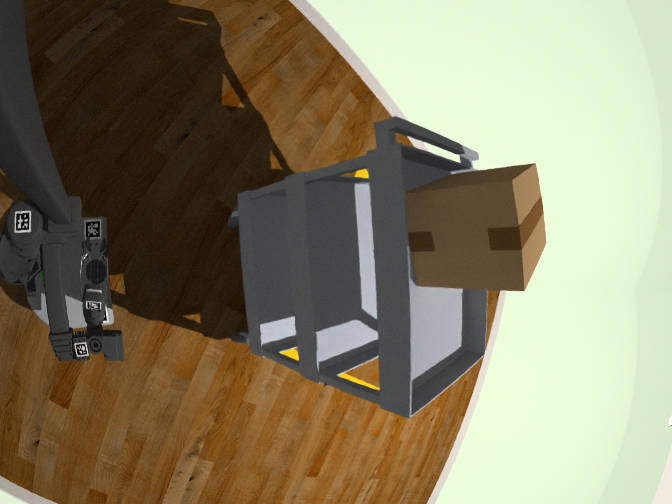

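Tape still under the cart; push further.

>>> {"fn": "execute_actions", "kwargs": {
  "actions": [
    {"r1":{"base":{"translate_m":0.95}}}
  ],
  "cameras": []
}}

>>> {"fn": "execute_actions", "kwargs": {
  "actions": [
    {"r1":{"base":{"translate_m":-0.6}}}
  ],
  "cameras": ["r1_nav_camera"]
}}

Scene clock: 998.17 s.
r1.base_odometry: x=+12.106 y=+16.348 heading=-0.887 (m, m, rad; r1's odometry frame)
r1.turned_by_wheels: +0.001 (rad since the last result)
r1.turned_by_imu: +0.065 (rad since the last result)
r1.base_tilt: forward=+0.9 right=-0.4 (deg)
r1.lidar_m: - - 0.15 0.18 2.00 2.06 2.05 1.65 1.63 1.79 0.15 -
r1.head_depth_mm: 2425 2672 2330 686 606 520 457 / 2107 2474 2306 682 605 519 455 / 1849 2136 2233 661 - 324 439 / 1641 1845 2085 313 - 307 402 / 1468 1641 386 312 - 292 359 / 1337 1425 385 311 - - 325 / 1221 1323 382 309 - - 307
r1.base_status: translate_m off_target (by the wheels' count: +0.9499 of +0.9500)
r1.joint_positions: lift_m=+0.280 arm_m=+0.001 wrist_yaw_rad=+3.000 wrist_pitch_rad=-0.418 wrist_roll_rad=-0.002 gripper_m=+0.037 head_pan_rad=-0.002 head_tilt_rad=-0.797
r1.joint_status: not commanded
r1.on_its_own: left_wheel is at rest, and its effort (+48) is outside its rest range (-18 to +18)
r1.motor_effort: left_wheel=+48(100) right_wheel=+0(61) lift_m=+29(30) arm_m=-1(2) wrist_yaw_rad=+1(3) wrist_pitch_rad=+7(7) wrist_roll_rad=+0(0) gripper_m=+1(0) head_pan_rad=+1(1) head_tilt_rad=-2(4) (%)
r1.hand_pose: x=+0.0104 y=+0.0763 z=+0.2926 quat_wxyz=(+0.196, +0.699, +0.098, +0.680) (m; r1's base frame)
r1.wrist_depth_mm: - - - - - - 909 / - - - - - - 959 / 981 996 - 948 - - 966 / 739 758 760 717 382 409 446 / 607 602 - 471 390 393 393 / 510 505 - 532 325 326 330 / 445 - - - 257 283 281
r2.base_odometry: x=-1.715 y=+2.550 heading=+0.215 (m, m, rad; r2's odometry frame)
r2.turned_by_wheels: +0.000 (rad since the last result)
r2.turned_by_imu: +0.002 (rad since the last result)
r2.base_tilt: forward=+0.3 right=-0.4 (deg)
r2.lidar_m: 0.60 0.93 1.91 2.10 3.29 5.25 3.52 2.87 1.31 0.67 0.54 0.53
r2.head_depth_mm: 449 484 526 575 635 709 801 / 476 516 564 621 691 779 890 / 505 552 606 673 753 860 1004 / 538 592 657 733 834 969 1154 / 580 640 714 810 925 1105 1232 / 623 694 784 900 1060 1279 1298 / 680 763 871 1011 1215 1453 1305
r2.base_status: not commanded
r2.joint_positions: lift_m=+0.280 arm_m=+0.002 wrist_yaw_rad=+2.999 wrist_pitch_rad=-0.418 wrist_roll_rad=-0.004 gripper_m=+0.040 head_pan_rad=-0.006 head_tilt_rad=-0.600
r2.joint_status: not commanded
r2.motor_effort: left_wheel=+0(0) right_wheel=+0(1) lift_m=+24(25) arm_m=-1(2) wrist_yaw_rad=+1(2) wrist_pitch_rad=+10(10) wrist_roll_rad=-1(1) gripper_m=+0(0) head_pan_rad=+3(2) head_tilt_rad=-1(0) (%)
r2.hand_pose: x=+0.0107 y=+0.0756 z=+0.2930 quat_wxyz=(+0.196, +0.699, +0.098, +0.681) (m; r2's base frame)
r2.wrist_depth_mm: - - - - - - - / - - - - - - - / - - - - - - - / 777 - 787 775 780 775 774 / 643 624 667 627 630 619 610 / 538 537 - 546 535 520 513 / 473 - - - 446 445 444
pictures: none
No camera images: the call's "cameras" was empty. Leave "cameras" out to get every camera's image.

Scene clock: 1001.80 s.
r1.base_odometry: x=+11.727 y=+16.813 heading=-0.887 (m, m, rad; r1's odometry frame)
r1.turned_by_wheels: +0.000 (rad since the last result)
r1.turned_by_imu: +0.000 (rad since the last result)
r1.base_tilt: forward=+0.9 right=-0.4 (deg)
r1.lidar_m: 0.66 0.67 1.55 1.70 1.61 1.59 1.58 1.28 1.27 1.47 2.14 0.71
r1.head_depth_mm: 2929 1112 899 1122 1189 1347 1180 / 2792 1110 895 1155 1293 1300 1181 / 2438 1080 887 1150 1287 1289 1181 / 746 748 809 1150 1287 1289 1177 / 740 720 779 1149 1058 1265 1171 / 734 697 776 1108 1030 1263 1173 / 1525 992 853 1701 1505 1325 1171
r1.base_status: done
r1.joint_positions: lift_m=+0.280 arm_m=+0.001 wrist_yaw_rad=+3.000 wrist_pitch_rad=-0.418 wrist_roll_rad=-0.002 gripper_m=+0.037 head_pan_rad=-0.002 head_tilt_rad=-0.797
r1.joint_status: not commanded
r1.motor_effort: left_wheel=+0(30) right_wheel=+1(9) lift_m=+29(29) arm_m=-2(1) wrist_yaw_rad=+0(1) wrist_pitch_rad=+6(7) wrist_roll_rad=+0(0) gripper_m=+0(1) head_pan_rad=+1(0) head_tilt_rad=-2(2) (%)
r1.hand_pose: x=+0.0104 y=+0.0763 z=+0.2926 quat_wxyz=(+0.196, +0.699, +0.098, +0.680) (m; r1's base frame)
r1.wrist_depth_mm: - - - - - - - / - - - - - - - / 988 981 999 - - - - / 746 739 755 759 760 767 777 / 609 603 - 620 637 616 616 / 505 503 - 529 519 513 522 / 446 - - - 437 441 446
r2.base_odometry: x=-1.715 y=+2.550 heading=+0.215 (m, m, rad; r2's odometry frame)
r2.turned_by_wheels: +0.000 (rad since the last result)
r2.turned_by_imu: +0.001 (rad since the last result)
r2.base_tilt: forward=+0.4 right=-0.5 (deg)
r2.lidar_m: 0.60 0.93 1.91 2.10 3.31 5.25 3.50 2.87 1.31 0.67 0.54 0.53
r2.head_depth_mm: 448 485 526 577 636 708 805 / 475 518 564 620 689 778 891 / 506 551 606 673 756 862 1008 / 539 594 657 736 834 966 1149 / 579 641 715 809 930 1102 1231 / 624 695 785 897 1055 1271 1289 / 676 759 868 1013 1209 1443 1295
r2.base_status: not commanded
r2.joint_positions: lift_m=+0.280 arm_m=+0.002 wrist_yaw_rad=+2.999 wrist_pitch_rad=-0.418 wrist_roll_rad=-0.004 gripper_m=+0.040 head_pan_rad=-0.006 head_tilt_rad=-0.600
r2.joint_status: not commanded
r2.motor_effort: left_wheel=+0(0) right_wheel=-1(1) lift_m=+24(24) arm_m=-2(2) wrist_yaw_rad=+2(1) wrist_pitch_rad=+10(10) wrist_roll_rad=-1(2) gripper_m=+0(0) head_pan_rad=+3(3) head_tilt_rad=+0(0) (%)
r2.hand_pose: x=+0.0107 y=+0.0756 z=+0.2930 quat_wxyz=(+0.196, +0.699, +0.098, +0.681) (m; r2's base frame)
r2.wrist_depth_mm: - - - - - - - / - - - - - - - / - - - - - - - / 825 - 805 781 776 798 761 / 645 642 661 641 632 630 612 / 528 532 - 540 532 514 513 / 469 - - - 448 436 439
pictures: r1_nav_camera (sideways: a quarter turn counterclockwise sets it upright)
Images, in order (width x height): r1_nav_camera 672x504.

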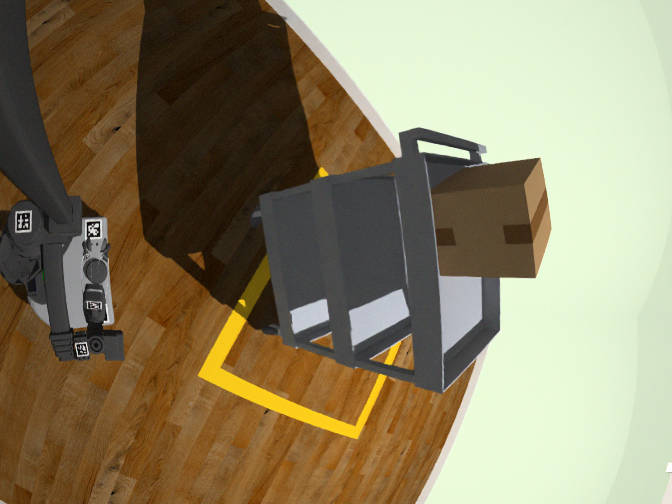

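>>> {"fn": "execute_actions", "kwargs": {
  "actions": [
    {"r1":{"base":{"rotate_rad":0.35}}}
  ],
  "cameras": []
}}

>>> {"fn": "execute_actions", "kwargs": {
  "actions": [
    {"r1":{"base":{"translate_m":0.85}}}
  ],
  "cameras": []
}}

>>> {"fn": "execute_actions", "kwargs": {
  "actions": [
    {"r1":{"base":{"translate_m":-0.7}}}
  ],
  "cameras": ["r1_nav_camera"]
}}

Scene clock: 1003.87 s.
r1.base_odometry: x=+11.727 y=+16.813 heading=-0.537 (m, m, rad; r1's odometry frame)
r1.turned_by_wheels: +0.350 (rad since the last result)
r1.turned_by_imu: +0.349 (rad since the last result)
r1.base_tilt: forward=+0.9 right=-0.4 (deg)
r1.lidar_m: 0.66 1.55 1.60 1.66 1.60 1.64 1.33 1.27 1.30 1.76 0.78 0.66
r1.head_depth_mm: 768 696 781 1101 1024 1246 1180 / 759 694 762 1123 1043 1265 1179 / 1577 858 790 1148 1064 1266 1181 / 1579 1714 824 1150 1104 1286 1177 / 1503 1682 1841 1848 1554 1340 1178 / 1426 1595 1787 1842 1545 1330 1174 / 1363 1508 1693 1804 1538 1331 1170
r1.base_status: done
r1.joint_positions: lift_m=+0.280 arm_m=+0.001 wrist_yaw_rad=+3.000 wrist_pitch_rad=-0.418 wrist_roll_rad=-0.002 gripper_m=+0.037 head_pan_rad=-0.002 head_tilt_rad=-0.797
r1.joint_status: not commanded
r1.motor_effort: left_wheel=-3(12) right_wheel=+2(9) lift_m=+29(29) arm_m=-2(1) wrist_yaw_rad=+0(0) wrist_pitch_rad=+6(7) wrist_roll_rad=+0(0) gripper_m=+0(0) head_pan_rad=+0(1) head_tilt_rad=-1(1) (%)
r1.hand_pose: x=+0.0104 y=+0.0763 z=+0.2926 quat_wxyz=(+0.196, +0.699, +0.098, +0.680) (m; r1's base frame)
r1.wrist_depth_mm: - - - - - - - / - - - - - - - / 991 983 977 998 - - - / 747 747 757 760 770 768 786 / 600 603 - 628 636 623 635 / 501 509 - 528 513 520 516 / 449 - - - 435 442 449
r2.base_odometry: x=-1.715 y=+2.550 heading=+0.215 (m, m, rad; r2's odometry frame)
r2.turned_by_wheels: +0.000 (rad since the last result)
r2.turned_by_imu: +0.001 (rad since the last result)
r2.base_tilt: forward=+0.4 right=-0.4 (deg)
r2.lidar_m: 0.59 0.93 1.91 2.10 3.32 5.25 3.53 2.86 1.31 0.66 0.54 0.53
r2.head_depth_mm: 449 484 526 577 636 710 801 / 476 516 563 621 692 778 894 / 506 551 607 671 755 862 1004 / 539 593 655 735 835 969 1148 / 578 640 713 809 932 1101 1234 / 626 697 784 901 1049 1276 1291 / 677 761 872 1008 1214 1466 1295
r2.base_status: not commanded
r2.joint_positions: lift_m=+0.280 arm_m=+0.002 wrist_yaw_rad=+2.999 wrist_pitch_rad=-0.418 wrist_roll_rad=-0.004 gripper_m=+0.040 head_pan_rad=-0.006 head_tilt_rad=-0.600
r2.joint_status: not commanded
r2.motor_effort: left_wheel=+0(1) right_wheel=+0(1) lift_m=+24(25) arm_m=-2(2) wrist_yaw_rad=+1(1) wrist_pitch_rad=+10(11) wrist_roll_rad=-1(2) gripper_m=+0(0) head_pan_rad=+3(2) head_tilt_rad=+0(0) (%)
r2.hand_pose: x=+0.0107 y=+0.0756 z=+0.2930 quat_wxyz=(+0.196, +0.699, +0.098, +0.681) (m; r2's base frame)
r2.wrist_depth_mm: - - - - - - - / - - - - - - - / - - - - - - - / 805 - 791 780 765 775 772 / 648 652 652 634 634 616 608 / 528 531 - 548 535 522 515 / 465 - - - 445 446 445
pictures: none
No camera images: the call's "cameras" was empty. Leave "cameras" out to get every camera's image.

Scene clock: 1008.60 s.
r1.base_odometry: x=+12.457 y=+16.378 heading=-0.537 (m, m, rad; r1's odometry frame)
r1.turned_by_wheels: +0.000 (rad since the last result)
r1.turned_by_imu: -0.126 (rad since the last result)
r1.base_tilt: forward=+0.9 right=-0.4 (deg)
r1.lidar_m: - 0.15 0.87 1.07 2.05 2.06 2.15 1.95 2.04 0.18 0.15 -
r1.head_depth_mm: 1208 1412 394 317 - - 319 / 1108 1264 392 316 - - 321 / 1018 1151 1241 421 461 389 337 / 946 1065 1221 673 576 516 454 / 882 990 1124 1301 545 502 445 / 828 917 1034 1178 1372 460 1134 / 776 859 958 1085 1247 1322 394
r1.base_status: done
r1.joint_positions: lift_m=+0.280 arm_m=+0.001 wrist_yaw_rad=+3.000 wrist_pitch_rad=-0.418 wrist_roll_rad=-0.002 gripper_m=+0.037 head_pan_rad=-0.002 head_tilt_rad=-0.796
r1.joint_status: not commanded
r1.motor_effort: left_wheel=+1(21) right_wheel=+2(50) lift_m=+29(28) arm_m=-2(1) wrist_yaw_rad=+0(2) wrist_pitch_rad=+6(7) wrist_roll_rad=+0(0) gripper_m=+1(0) head_pan_rad=+0(1) head_tilt_rad=-2(2) (%)
r1.hand_pose: x=+0.0105 y=+0.0763 z=+0.2926 quat_wxyz=(+0.196, +0.699, +0.098, +0.680) (m; r1's base frame)
r1.wrist_depth_mm: - - - - 934 779 675 / - - - - 997 810 690 / 976 984 959 - 948 852 730 / 754 747 753 755 775 778 729 / 609 599 - 621 638 624 159 / 505 507 - 527 519 521 158 / 449 - - - 436 218 178
r2.base_odometry: x=-1.715 y=+2.550 heading=+0.215 (m, m, rad; r2's odometry frame)
r2.turned_by_wheels: +0.000 (rad since the last result)
r2.turned_by_imu: +0.001 (rad since the last result)
r2.base_tilt: forward=+0.4 right=-0.5 (deg)
r2.lidar_m: 0.60 0.94 1.91 2.10 3.29 5.25 3.51 2.86 1.31 0.67 0.54 0.53
r2.head_depth_mm: 448 486 527 575 636 710 804 / 476 517 565 621 692 779 892 / 505 553 605 672 754 860 1005 / 540 593 655 732 834 966 1143 / 579 641 713 806 932 1105 1242 / 625 695 781 901 1054 1269 1296 / 678 761 869 1012 1201 1454 1288
r2.base_status: not commanded
r2.joint_positions: lift_m=+0.280 arm_m=+0.002 wrist_yaw_rad=+2.999 wrist_pitch_rad=-0.418 wrist_roll_rad=-0.004 gripper_m=+0.040 head_pan_rad=-0.006 head_tilt_rad=-0.600
r2.joint_status: not commanded
r2.motor_effort: left_wheel=+0(0) right_wheel=-1(1) lift_m=+24(25) arm_m=-2(2) wrist_yaw_rad=+1(1) wrist_pitch_rad=+11(10) wrist_roll_rad=-1(1) gripper_m=+0(0) head_pan_rad=+2(3) head_tilt_rad=+0(0) (%)
r2.hand_pose: x=+0.0107 y=+0.0756 z=+0.2930 quat_wxyz=(+0.196, +0.699, +0.098, +0.681) (m; r2's base frame)
r2.wrist_depth_mm: - - - - - - - / - - - - - - - / - - - - - - - / 805 - 792 780 768 756 753 / 644 642 662 636 630 626 610 / 532 535 - 544 538 514 517 / 466 - - - 438 445 445
pictures: none
No camera images: the call's "cameras" was empty. Leave "cameras" out to get every camera's image.

Scene clock: 1012.63 s.
r1.base_odometry: x=+11.856 y=+16.736 heading=-0.537 (m, m, rad; r1's odometry frame)
r1.turned_by_wheels: +0.000 (rad since the last result)
r1.turned_by_imu: +0.000 (rad since the last result)
r1.base_tilt: forward=+0.9 right=-0.4 (deg)
r1.lidar_m: 0.76 1.40 1.42 1.75 1.61 1.62 1.54 1.41 1.42 1.85 3.13 0.75
r1.head_depth_mm: 771 821 827 1196 1299 1272 1185 / 765 815 843 1188 1327 1297 1177 / 768 821 873 1184 1347 1344 1184 / 1552 1080 892 1177 1379 1347 1174 / 1456 1582 1754 1795 1518 1333 1180 / 1369 1514 1699 1815 1546 1332 1177 / 1284 1418 1576 1755 1531 1331 1169
r1.base_status: done
r1.joint_positions: lift_m=+0.280 arm_m=+0.001 wrist_yaw_rad=+3.000 wrist_pitch_rad=-0.418 wrist_roll_rad=-0.002 gripper_m=+0.037 head_pan_rad=-0.002 head_tilt_rad=-0.796
r1.joint_status: not commanded
r1.motor_effort: left_wheel=+1(9) right_wheel=-1(9) lift_m=+30(30) arm_m=-1(1) wrist_yaw_rad=+0(1) wrist_pitch_rad=+6(7) wrist_roll_rad=+0(1) gripper_m=+0(1) head_pan_rad=+0(0) head_tilt_rad=-2(2) (%)
r1.hand_pose: x=+0.0105 y=+0.0763 z=+0.2926 quat_wxyz=(+0.196, +0.699, +0.098, +0.680) (m; r1's base frame)
r1.wrist_depth_mm: - - - - - - - / - - - - - - - / 966 - - - - - - / 745 753 760 766 775 774 777 / 606 609 - 628 636 628 628 / 503 509 - 528 519 513 517 / 446 - - - 433 440 443
r2.base_odometry: x=-1.715 y=+2.550 heading=+0.215 (m, m, rad; r2's odometry frame)
r2.turned_by_wheels: +0.000 (rad since the last result)
r2.turned_by_imu: +0.001 (rad since the last result)
r2.base_tilt: forward=+0.4 right=-0.5 (deg)
r2.lidar_m: 0.59 0.94 1.90 2.10 3.31 5.26 3.51 2.86 1.30 0.67 0.54 0.53
r2.head_depth_mm: 448 484 526 576 635 709 805 / 475 517 564 621 691 776 894 / 506 551 605 673 756 862 1007 / 539 593 657 733 834 966 1153 / 577 639 715 809 933 1101 1232 / 623 695 783 900 1049 1280 1293 / 677 760 869 1013 1215 1465 1296
r2.base_status: not commanded
r2.joint_positions: lift_m=+0.280 arm_m=+0.002 wrist_yaw_rad=+2.999 wrist_pitch_rad=-0.418 wrist_roll_rad=-0.004 gripper_m=+0.040 head_pan_rad=-0.006 head_tilt_rad=-0.600
r2.joint_status: not commanded
r2.motor_effort: left_wheel=+0(0) right_wheel=+0(1) lift_m=+24(25) arm_m=-2(2) wrist_yaw_rad=+1(1) wrist_pitch_rad=+10(10) wrist_roll_rad=-1(1) gripper_m=+0(0) head_pan_rad=+3(3) head_tilt_rad=+0(1) (%)
r2.hand_pose: x=+0.0107 y=+0.0756 z=+0.2930 quat_wxyz=(+0.196, +0.699, +0.098, +0.681) (m; r2's base frame)
r2.wrist_depth_mm: - - - - - - - / - - - - - - - / - - - - - - - / 803 - 792 788 789 774 761 / 655 634 665 630 619 626 615 / 535 528 - 548 538 512 504 / 469 - - - 445 451 439
pictures: r1_nav_camera (sideways: a quarter turn counterclockwise sets it upright)
Images, in order (width x height): r1_nav_camera 672x504.

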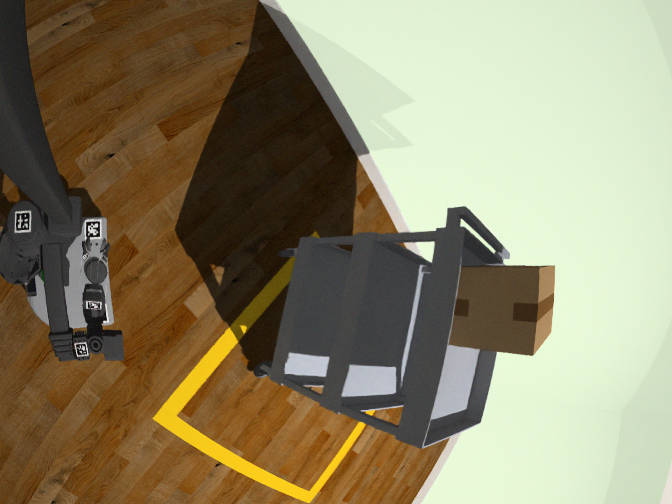

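>>> {"fn": "execute_actions", "kwargs": {
  "actions": [
    {"r1":{"base":{"rotate_rad":0.7}}}
  ],
  "cameras": []
}}

>>> {"fn": "execute_actions", "kwargs": {
  "actions": [
    {"r1":{"base":{"translate_m":0.7}}}
  ],
  "cameras": []
}}

>>> {"fn": "execute_actions", "kwargs": {
  "actions": [
    {"r1":{"base":{"rotate_rad":-1.6}}}
  ],
  "cameras": ["r1_nav_camera"]
}}

Scene clock: 1015.10 s.
r1.base_odometry: x=+11.856 y=+16.736 heading=+0.163 (m, m, rad; r1's odometry frame)
r1.turned_by_wheels: +0.700 (rad since the last result)
r1.turned_by_imu: +0.699 (rad since the last result)
r1.base_tilt: forward=+0.9 right=-0.5 (deg)
r1.lidar_m: 1.41 1.47 1.66 1.61 1.68 1.45 1.41 1.55 2.05 0.79 0.76 0.78
r1.head_depth_mm: 1208 1363 1551 1768 1578 1347 1186 / 1214 1364 1558 1775 1574 1346 1185 / 1215 1370 1572 1773 1565 1343 1179 / 1224 1374 1567 1767 1561 1341 1177 / 1222 1381 1583 1755 1562 1341 1174 / 1229 1385 1576 1766 1544 1334 1174 / 1236 1386 1587 1779 1543 1335 1169
r1.base_status: done
r1.joint_positions: lift_m=+0.280 arm_m=+0.001 wrist_yaw_rad=+3.000 wrist_pitch_rad=-0.418 wrist_roll_rad=-0.002 gripper_m=+0.037 head_pan_rad=-0.002 head_tilt_rad=-0.796
r1.joint_status: not commanded
r1.motor_effort: left_wheel=-2(11) right_wheel=+2(10) lift_m=+30(29) arm_m=-1(1) wrist_yaw_rad=+0(1) wrist_pitch_rad=+7(7) wrist_roll_rad=+0(0) gripper_m=+0(1) head_pan_rad=+0(1) head_tilt_rad=-2(2) (%)
r1.hand_pose: x=+0.0105 y=+0.0763 z=+0.2926 quat_wxyz=(+0.196, +0.699, +0.098, +0.680) (m; r1's base frame)
r1.wrist_depth_mm: - - - - - - - / - - - - - - - / 996 974 - - - - - / 744 755 761 751 754 782 778 / 603 609 - 628 636 618 628 / 508 511 - 530 516 515 523 / 448 - - - 435 446 444
r2.base_odometry: x=-1.715 y=+2.550 heading=+0.215 (m, m, rad; r2's odometry frame)
r2.turned_by_wheels: +0.000 (rad since the last result)
r2.turned_by_imu: +0.001 (rad since the last result)
r2.base_tilt: forward=+0.4 right=-0.5 (deg)
r2.lidar_m: 0.59 0.94 1.91 2.10 3.31 5.27 3.52 2.87 1.30 0.67 0.54 0.53
r2.head_depth_mm: 448 484 527 575 635 708 802 / 474 516 565 620 693 777 892 / 506 550 606 674 755 863 1008 / 539 589 656 734 832 968 1147 / 579 640 713 812 931 1102 1238 / 623 695 785 899 1050 1276 1286 / 678 760 869 1013 1212 1456 1295
r2.base_status: not commanded
r2.joint_positions: lift_m=+0.280 arm_m=+0.002 wrist_yaw_rad=+2.999 wrist_pitch_rad=-0.418 wrist_roll_rad=-0.004 gripper_m=+0.040 head_pan_rad=-0.006 head_tilt_rad=-0.600
r2.joint_status: not commanded
r2.motor_effort: left_wheel=+0(0) right_wheel=+0(1) lift_m=+24(24) arm_m=-2(2) wrist_yaw_rad=+1(2) wrist_pitch_rad=+10(10) wrist_roll_rad=-1(2) gripper_m=+0(0) head_pan_rad=+2(3) head_tilt_rad=-1(1) (%)
r2.hand_pose: x=+0.0107 y=+0.0756 z=+0.2930 quat_wxyz=(+0.196, +0.699, +0.098, +0.681) (m; r2's base frame)
r2.wrist_depth_mm: - - - - - - - / - - - - - - - / - - - - - - - / 803 - 790 791 771 772 762 / 644 623 661 626 621 613 613 / 535 524 - 541 539 520 515 / 465 - - - 447 442 441
pictures: none
No camera images: the call's "cameras" was empty. Leave "cameras" out to get every camera's image.

Scene clock: 1019.13 s.
r1.base_odometry: x=+12.547 y=+16.849 heading=+0.163 (m, m, rad; r1's odometry frame)
r1.turned_by_wheels: +0.000 (rad since the last result)
r1.turned_by_imu: -0.001 (rad since the last result)
r1.base_tilt: forward=+0.9 right=-0.4 (deg)
r1.lidar_m: 0.71 0.74 1.03 1.60 1.67 2.18 2.11 2.27 0.58 0.47 0.99 0.73
r1.head_depth_mm: 592 665 762 891 1065 1279 1186 / 595 670 764 891 1068 1285 1179 / 597 673 771 896 1076 1275 1179 / 598 674 772 900 1081 1281 1174 / 600 678 775 904 1089 1283 1172 / 602 679 777 909 1098 1286 1175 / 605 683 781 914 1104 1287 1170
r1.base_status: done
r1.joint_positions: lift_m=+0.280 arm_m=+0.001 wrist_yaw_rad=+3.000 wrist_pitch_rad=-0.418 wrist_roll_rad=-0.002 gripper_m=+0.037 head_pan_rad=-0.002 head_tilt_rad=-0.796
r1.joint_status: not commanded
r1.motor_effort: left_wheel=-2(9) right_wheel=+1(10) lift_m=+29(29) arm_m=-1(2) wrist_yaw_rad=+0(1) wrist_pitch_rad=+7(7) wrist_roll_rad=+1(0) gripper_m=+0(1) head_pan_rad=+1(1) head_tilt_rad=-3(3) (%)
r1.hand_pose: x=+0.0105 y=+0.0763 z=+0.2926 quat_wxyz=(+0.196, +0.699, +0.098, +0.680) (m; r1's base frame)
r1.wrist_depth_mm: - - - - - - 792 / - - - - - - 791 / 979 - 986 - - - 794 / 742 746 758 767 760 776 751 / 600 603 - 628 644 620 621 / 507 507 - 532 517 515 518 / 443 - - - 433 449 446
r2.base_odometry: x=-1.715 y=+2.550 heading=+0.215 (m, m, rad; r2's odometry frame)
r2.turned_by_wheels: +0.000 (rad since the last result)
r2.turned_by_imu: +0.001 (rad since the last result)
r2.base_tilt: forward=+0.3 right=-0.5 (deg)
r2.lidar_m: 0.59 0.94 1.91 2.10 3.30 5.24 3.50 2.87 1.31 0.67 0.54 0.53
r2.head_depth_mm: 448 484 526 574 635 711 799 / 475 516 564 620 690 780 891 / 505 552 607 674 757 864 1003 / 539 592 655 735 832 966 1148 / 579 641 716 810 929 1097 1240 / 624 694 784 898 1053 1273 1291 / 677 762 867 1005 1213 1465 1289
r2.base_status: not commanded
r2.joint_positions: lift_m=+0.280 arm_m=+0.002 wrist_yaw_rad=+2.999 wrist_pitch_rad=-0.418 wrist_roll_rad=-0.004 gripper_m=+0.040 head_pan_rad=-0.006 head_tilt_rad=-0.600
r2.joint_status: not commanded
r2.motor_effort: left_wheel=+0(0) right_wheel=-1(1) lift_m=+24(25) arm_m=-2(2) wrist_yaw_rad=+1(1) wrist_pitch_rad=+10(10) wrist_roll_rad=-1(1) gripper_m=+0(0) head_pan_rad=+4(3) head_tilt_rad=+0(0) (%)
r2.hand_pose: x=+0.0107 y=+0.0756 z=+0.2930 quat_wxyz=(+0.196, +0.699, +0.098, +0.681) (m; r2's base frame)
r2.wrist_depth_mm: - - - - - - - / - - - - - - - / - - - - - - 993 / 813 - 789 791 781 769 767 / 645 642 663 628 619 615 622 / 532 528 - 545 537 523 514 / 465 - - - 443 445 438
pictures: none
No camera images: the call's "cameras" was empty. Leave "cameras" out to get every camera's image.

Scene clock: 1021.40 s.
r1.base_odometry: x=+12.547 y=+16.849 heading=-1.437 (m, m, rad; r1's odometry frame)
r1.turned_by_wheels: -1.600 (rad since the last result)
r1.turned_by_imu: -1.595 (rad since the last result)
r1.base_tilt: forward=+0.9 right=-0.4 (deg)
r1.lidar_m: 0.47 0.87 0.73 0.71 0.74 1.01 1.60 1.66 2.19 2.11 2.27 0.59
r1.head_depth_mm: 2700 1043 900 1103 1073 1324 1187 / 2677 623 749 763 1020 1267 1182 / 2636 569 644 677 998 1190 1181 / 751 593 669 704 792 968 1141 / 744 649 739 654 1010 1265 1177 / 2628 732 784 1117 1477 1328 1174 / 2173 2211 1984 1843 1548 1334 1171
r1.base_status: done
r1.joint_positions: lift_m=+0.280 arm_m=+0.001 wrist_yaw_rad=+3.000 wrist_pitch_rad=-0.418 wrist_roll_rad=-0.002 gripper_m=+0.037 head_pan_rad=-0.002 head_tilt_rad=-0.796
r1.joint_status: not commanded
r1.motor_effort: left_wheel=+3(14) right_wheel=-2(8) lift_m=+29(29) arm_m=-2(2) wrist_yaw_rad=+0(0) wrist_pitch_rad=+6(7) wrist_roll_rad=+0(0) gripper_m=+0(0) head_pan_rad=+0(0) head_tilt_rad=-3(2) (%)
r1.hand_pose: x=+0.0105 y=+0.0763 z=+0.2926 quat_wxyz=(+0.196, +0.699, +0.098, +0.680) (m; r1's base frame)
r1.wrist_depth_mm: 638 - 679 697 714 743 768 / 686 - 744 769 776 805 829 / 753 773 809 824 852 864 904 / 739 761 753 757 775 787 780 / 601 610 - 624 635 622 623 / 507 508 - 529 515 516 524 / 449 - - - 439 441 450
r2.base_odometry: x=-1.715 y=+2.550 heading=+0.215 (m, m, rad; r2's odometry frame)
r2.turned_by_wheels: +0.000 (rad since the last result)
r2.turned_by_imu: +0.001 (rad since the last result)
r2.base_tilt: forward=+0.3 right=-0.4 (deg)
r2.lidar_m: 0.59 0.94 1.91 2.10 3.29 5.25 3.51 2.87 1.31 0.67 0.54 0.53
r2.head_depth_mm: 448 485 526 577 638 708 803 / 476 516 563 622 691 779 891 / 505 552 606 674 756 863 1003 / 540 592 656 735 835 961 1143 / 579 639 714 809 935 1096 1241 / 625 695 786 898 1057 1270 1293 / 677 763 872 1012 1209 1461 1297
r2.base_status: not commanded
r2.joint_positions: lift_m=+0.280 arm_m=+0.002 wrist_yaw_rad=+2.999 wrist_pitch_rad=-0.418 wrist_roll_rad=-0.004 gripper_m=+0.040 head_pan_rad=-0.006 head_tilt_rad=-0.600
r2.joint_status: not commanded
r2.motor_effort: left_wheel=+0(0) right_wheel=-1(1) lift_m=+25(24) arm_m=-2(2) wrist_yaw_rad=+1(1) wrist_pitch_rad=+10(10) wrist_roll_rad=-1(1) gripper_m=+0(0) head_pan_rad=+3(3) head_tilt_rad=-1(1) (%)
r2.hand_pose: x=+0.0107 y=+0.0756 z=+0.2930 quat_wxyz=(+0.196, +0.699, +0.098, +0.681) (m; r2's base frame)
r2.wrist_depth_mm: - - - - - - - / - - - - - - - / - - - - - - - / 809 - 805 800 767 770 768 / 647 642 661 631 626 612 610 / 533 520 - 548 536 517 516 / 465 - - - 441 443 440
pictures: r1_nav_camera (sideways: a quarter turn counterclockwise sets it upright)
Images, in order (width x height): r1_nav_camera 672x504.

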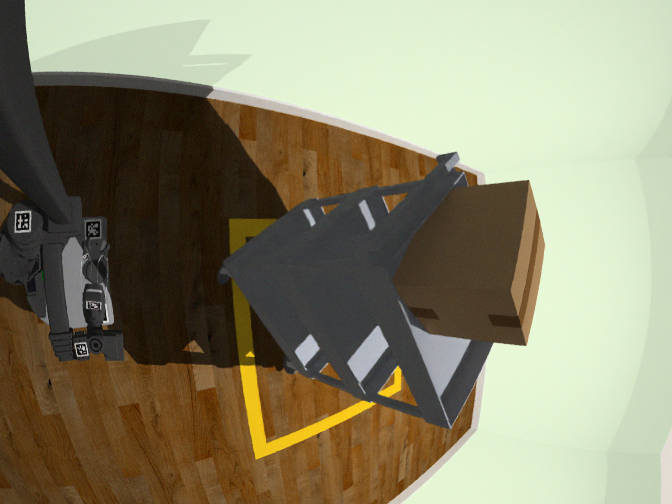

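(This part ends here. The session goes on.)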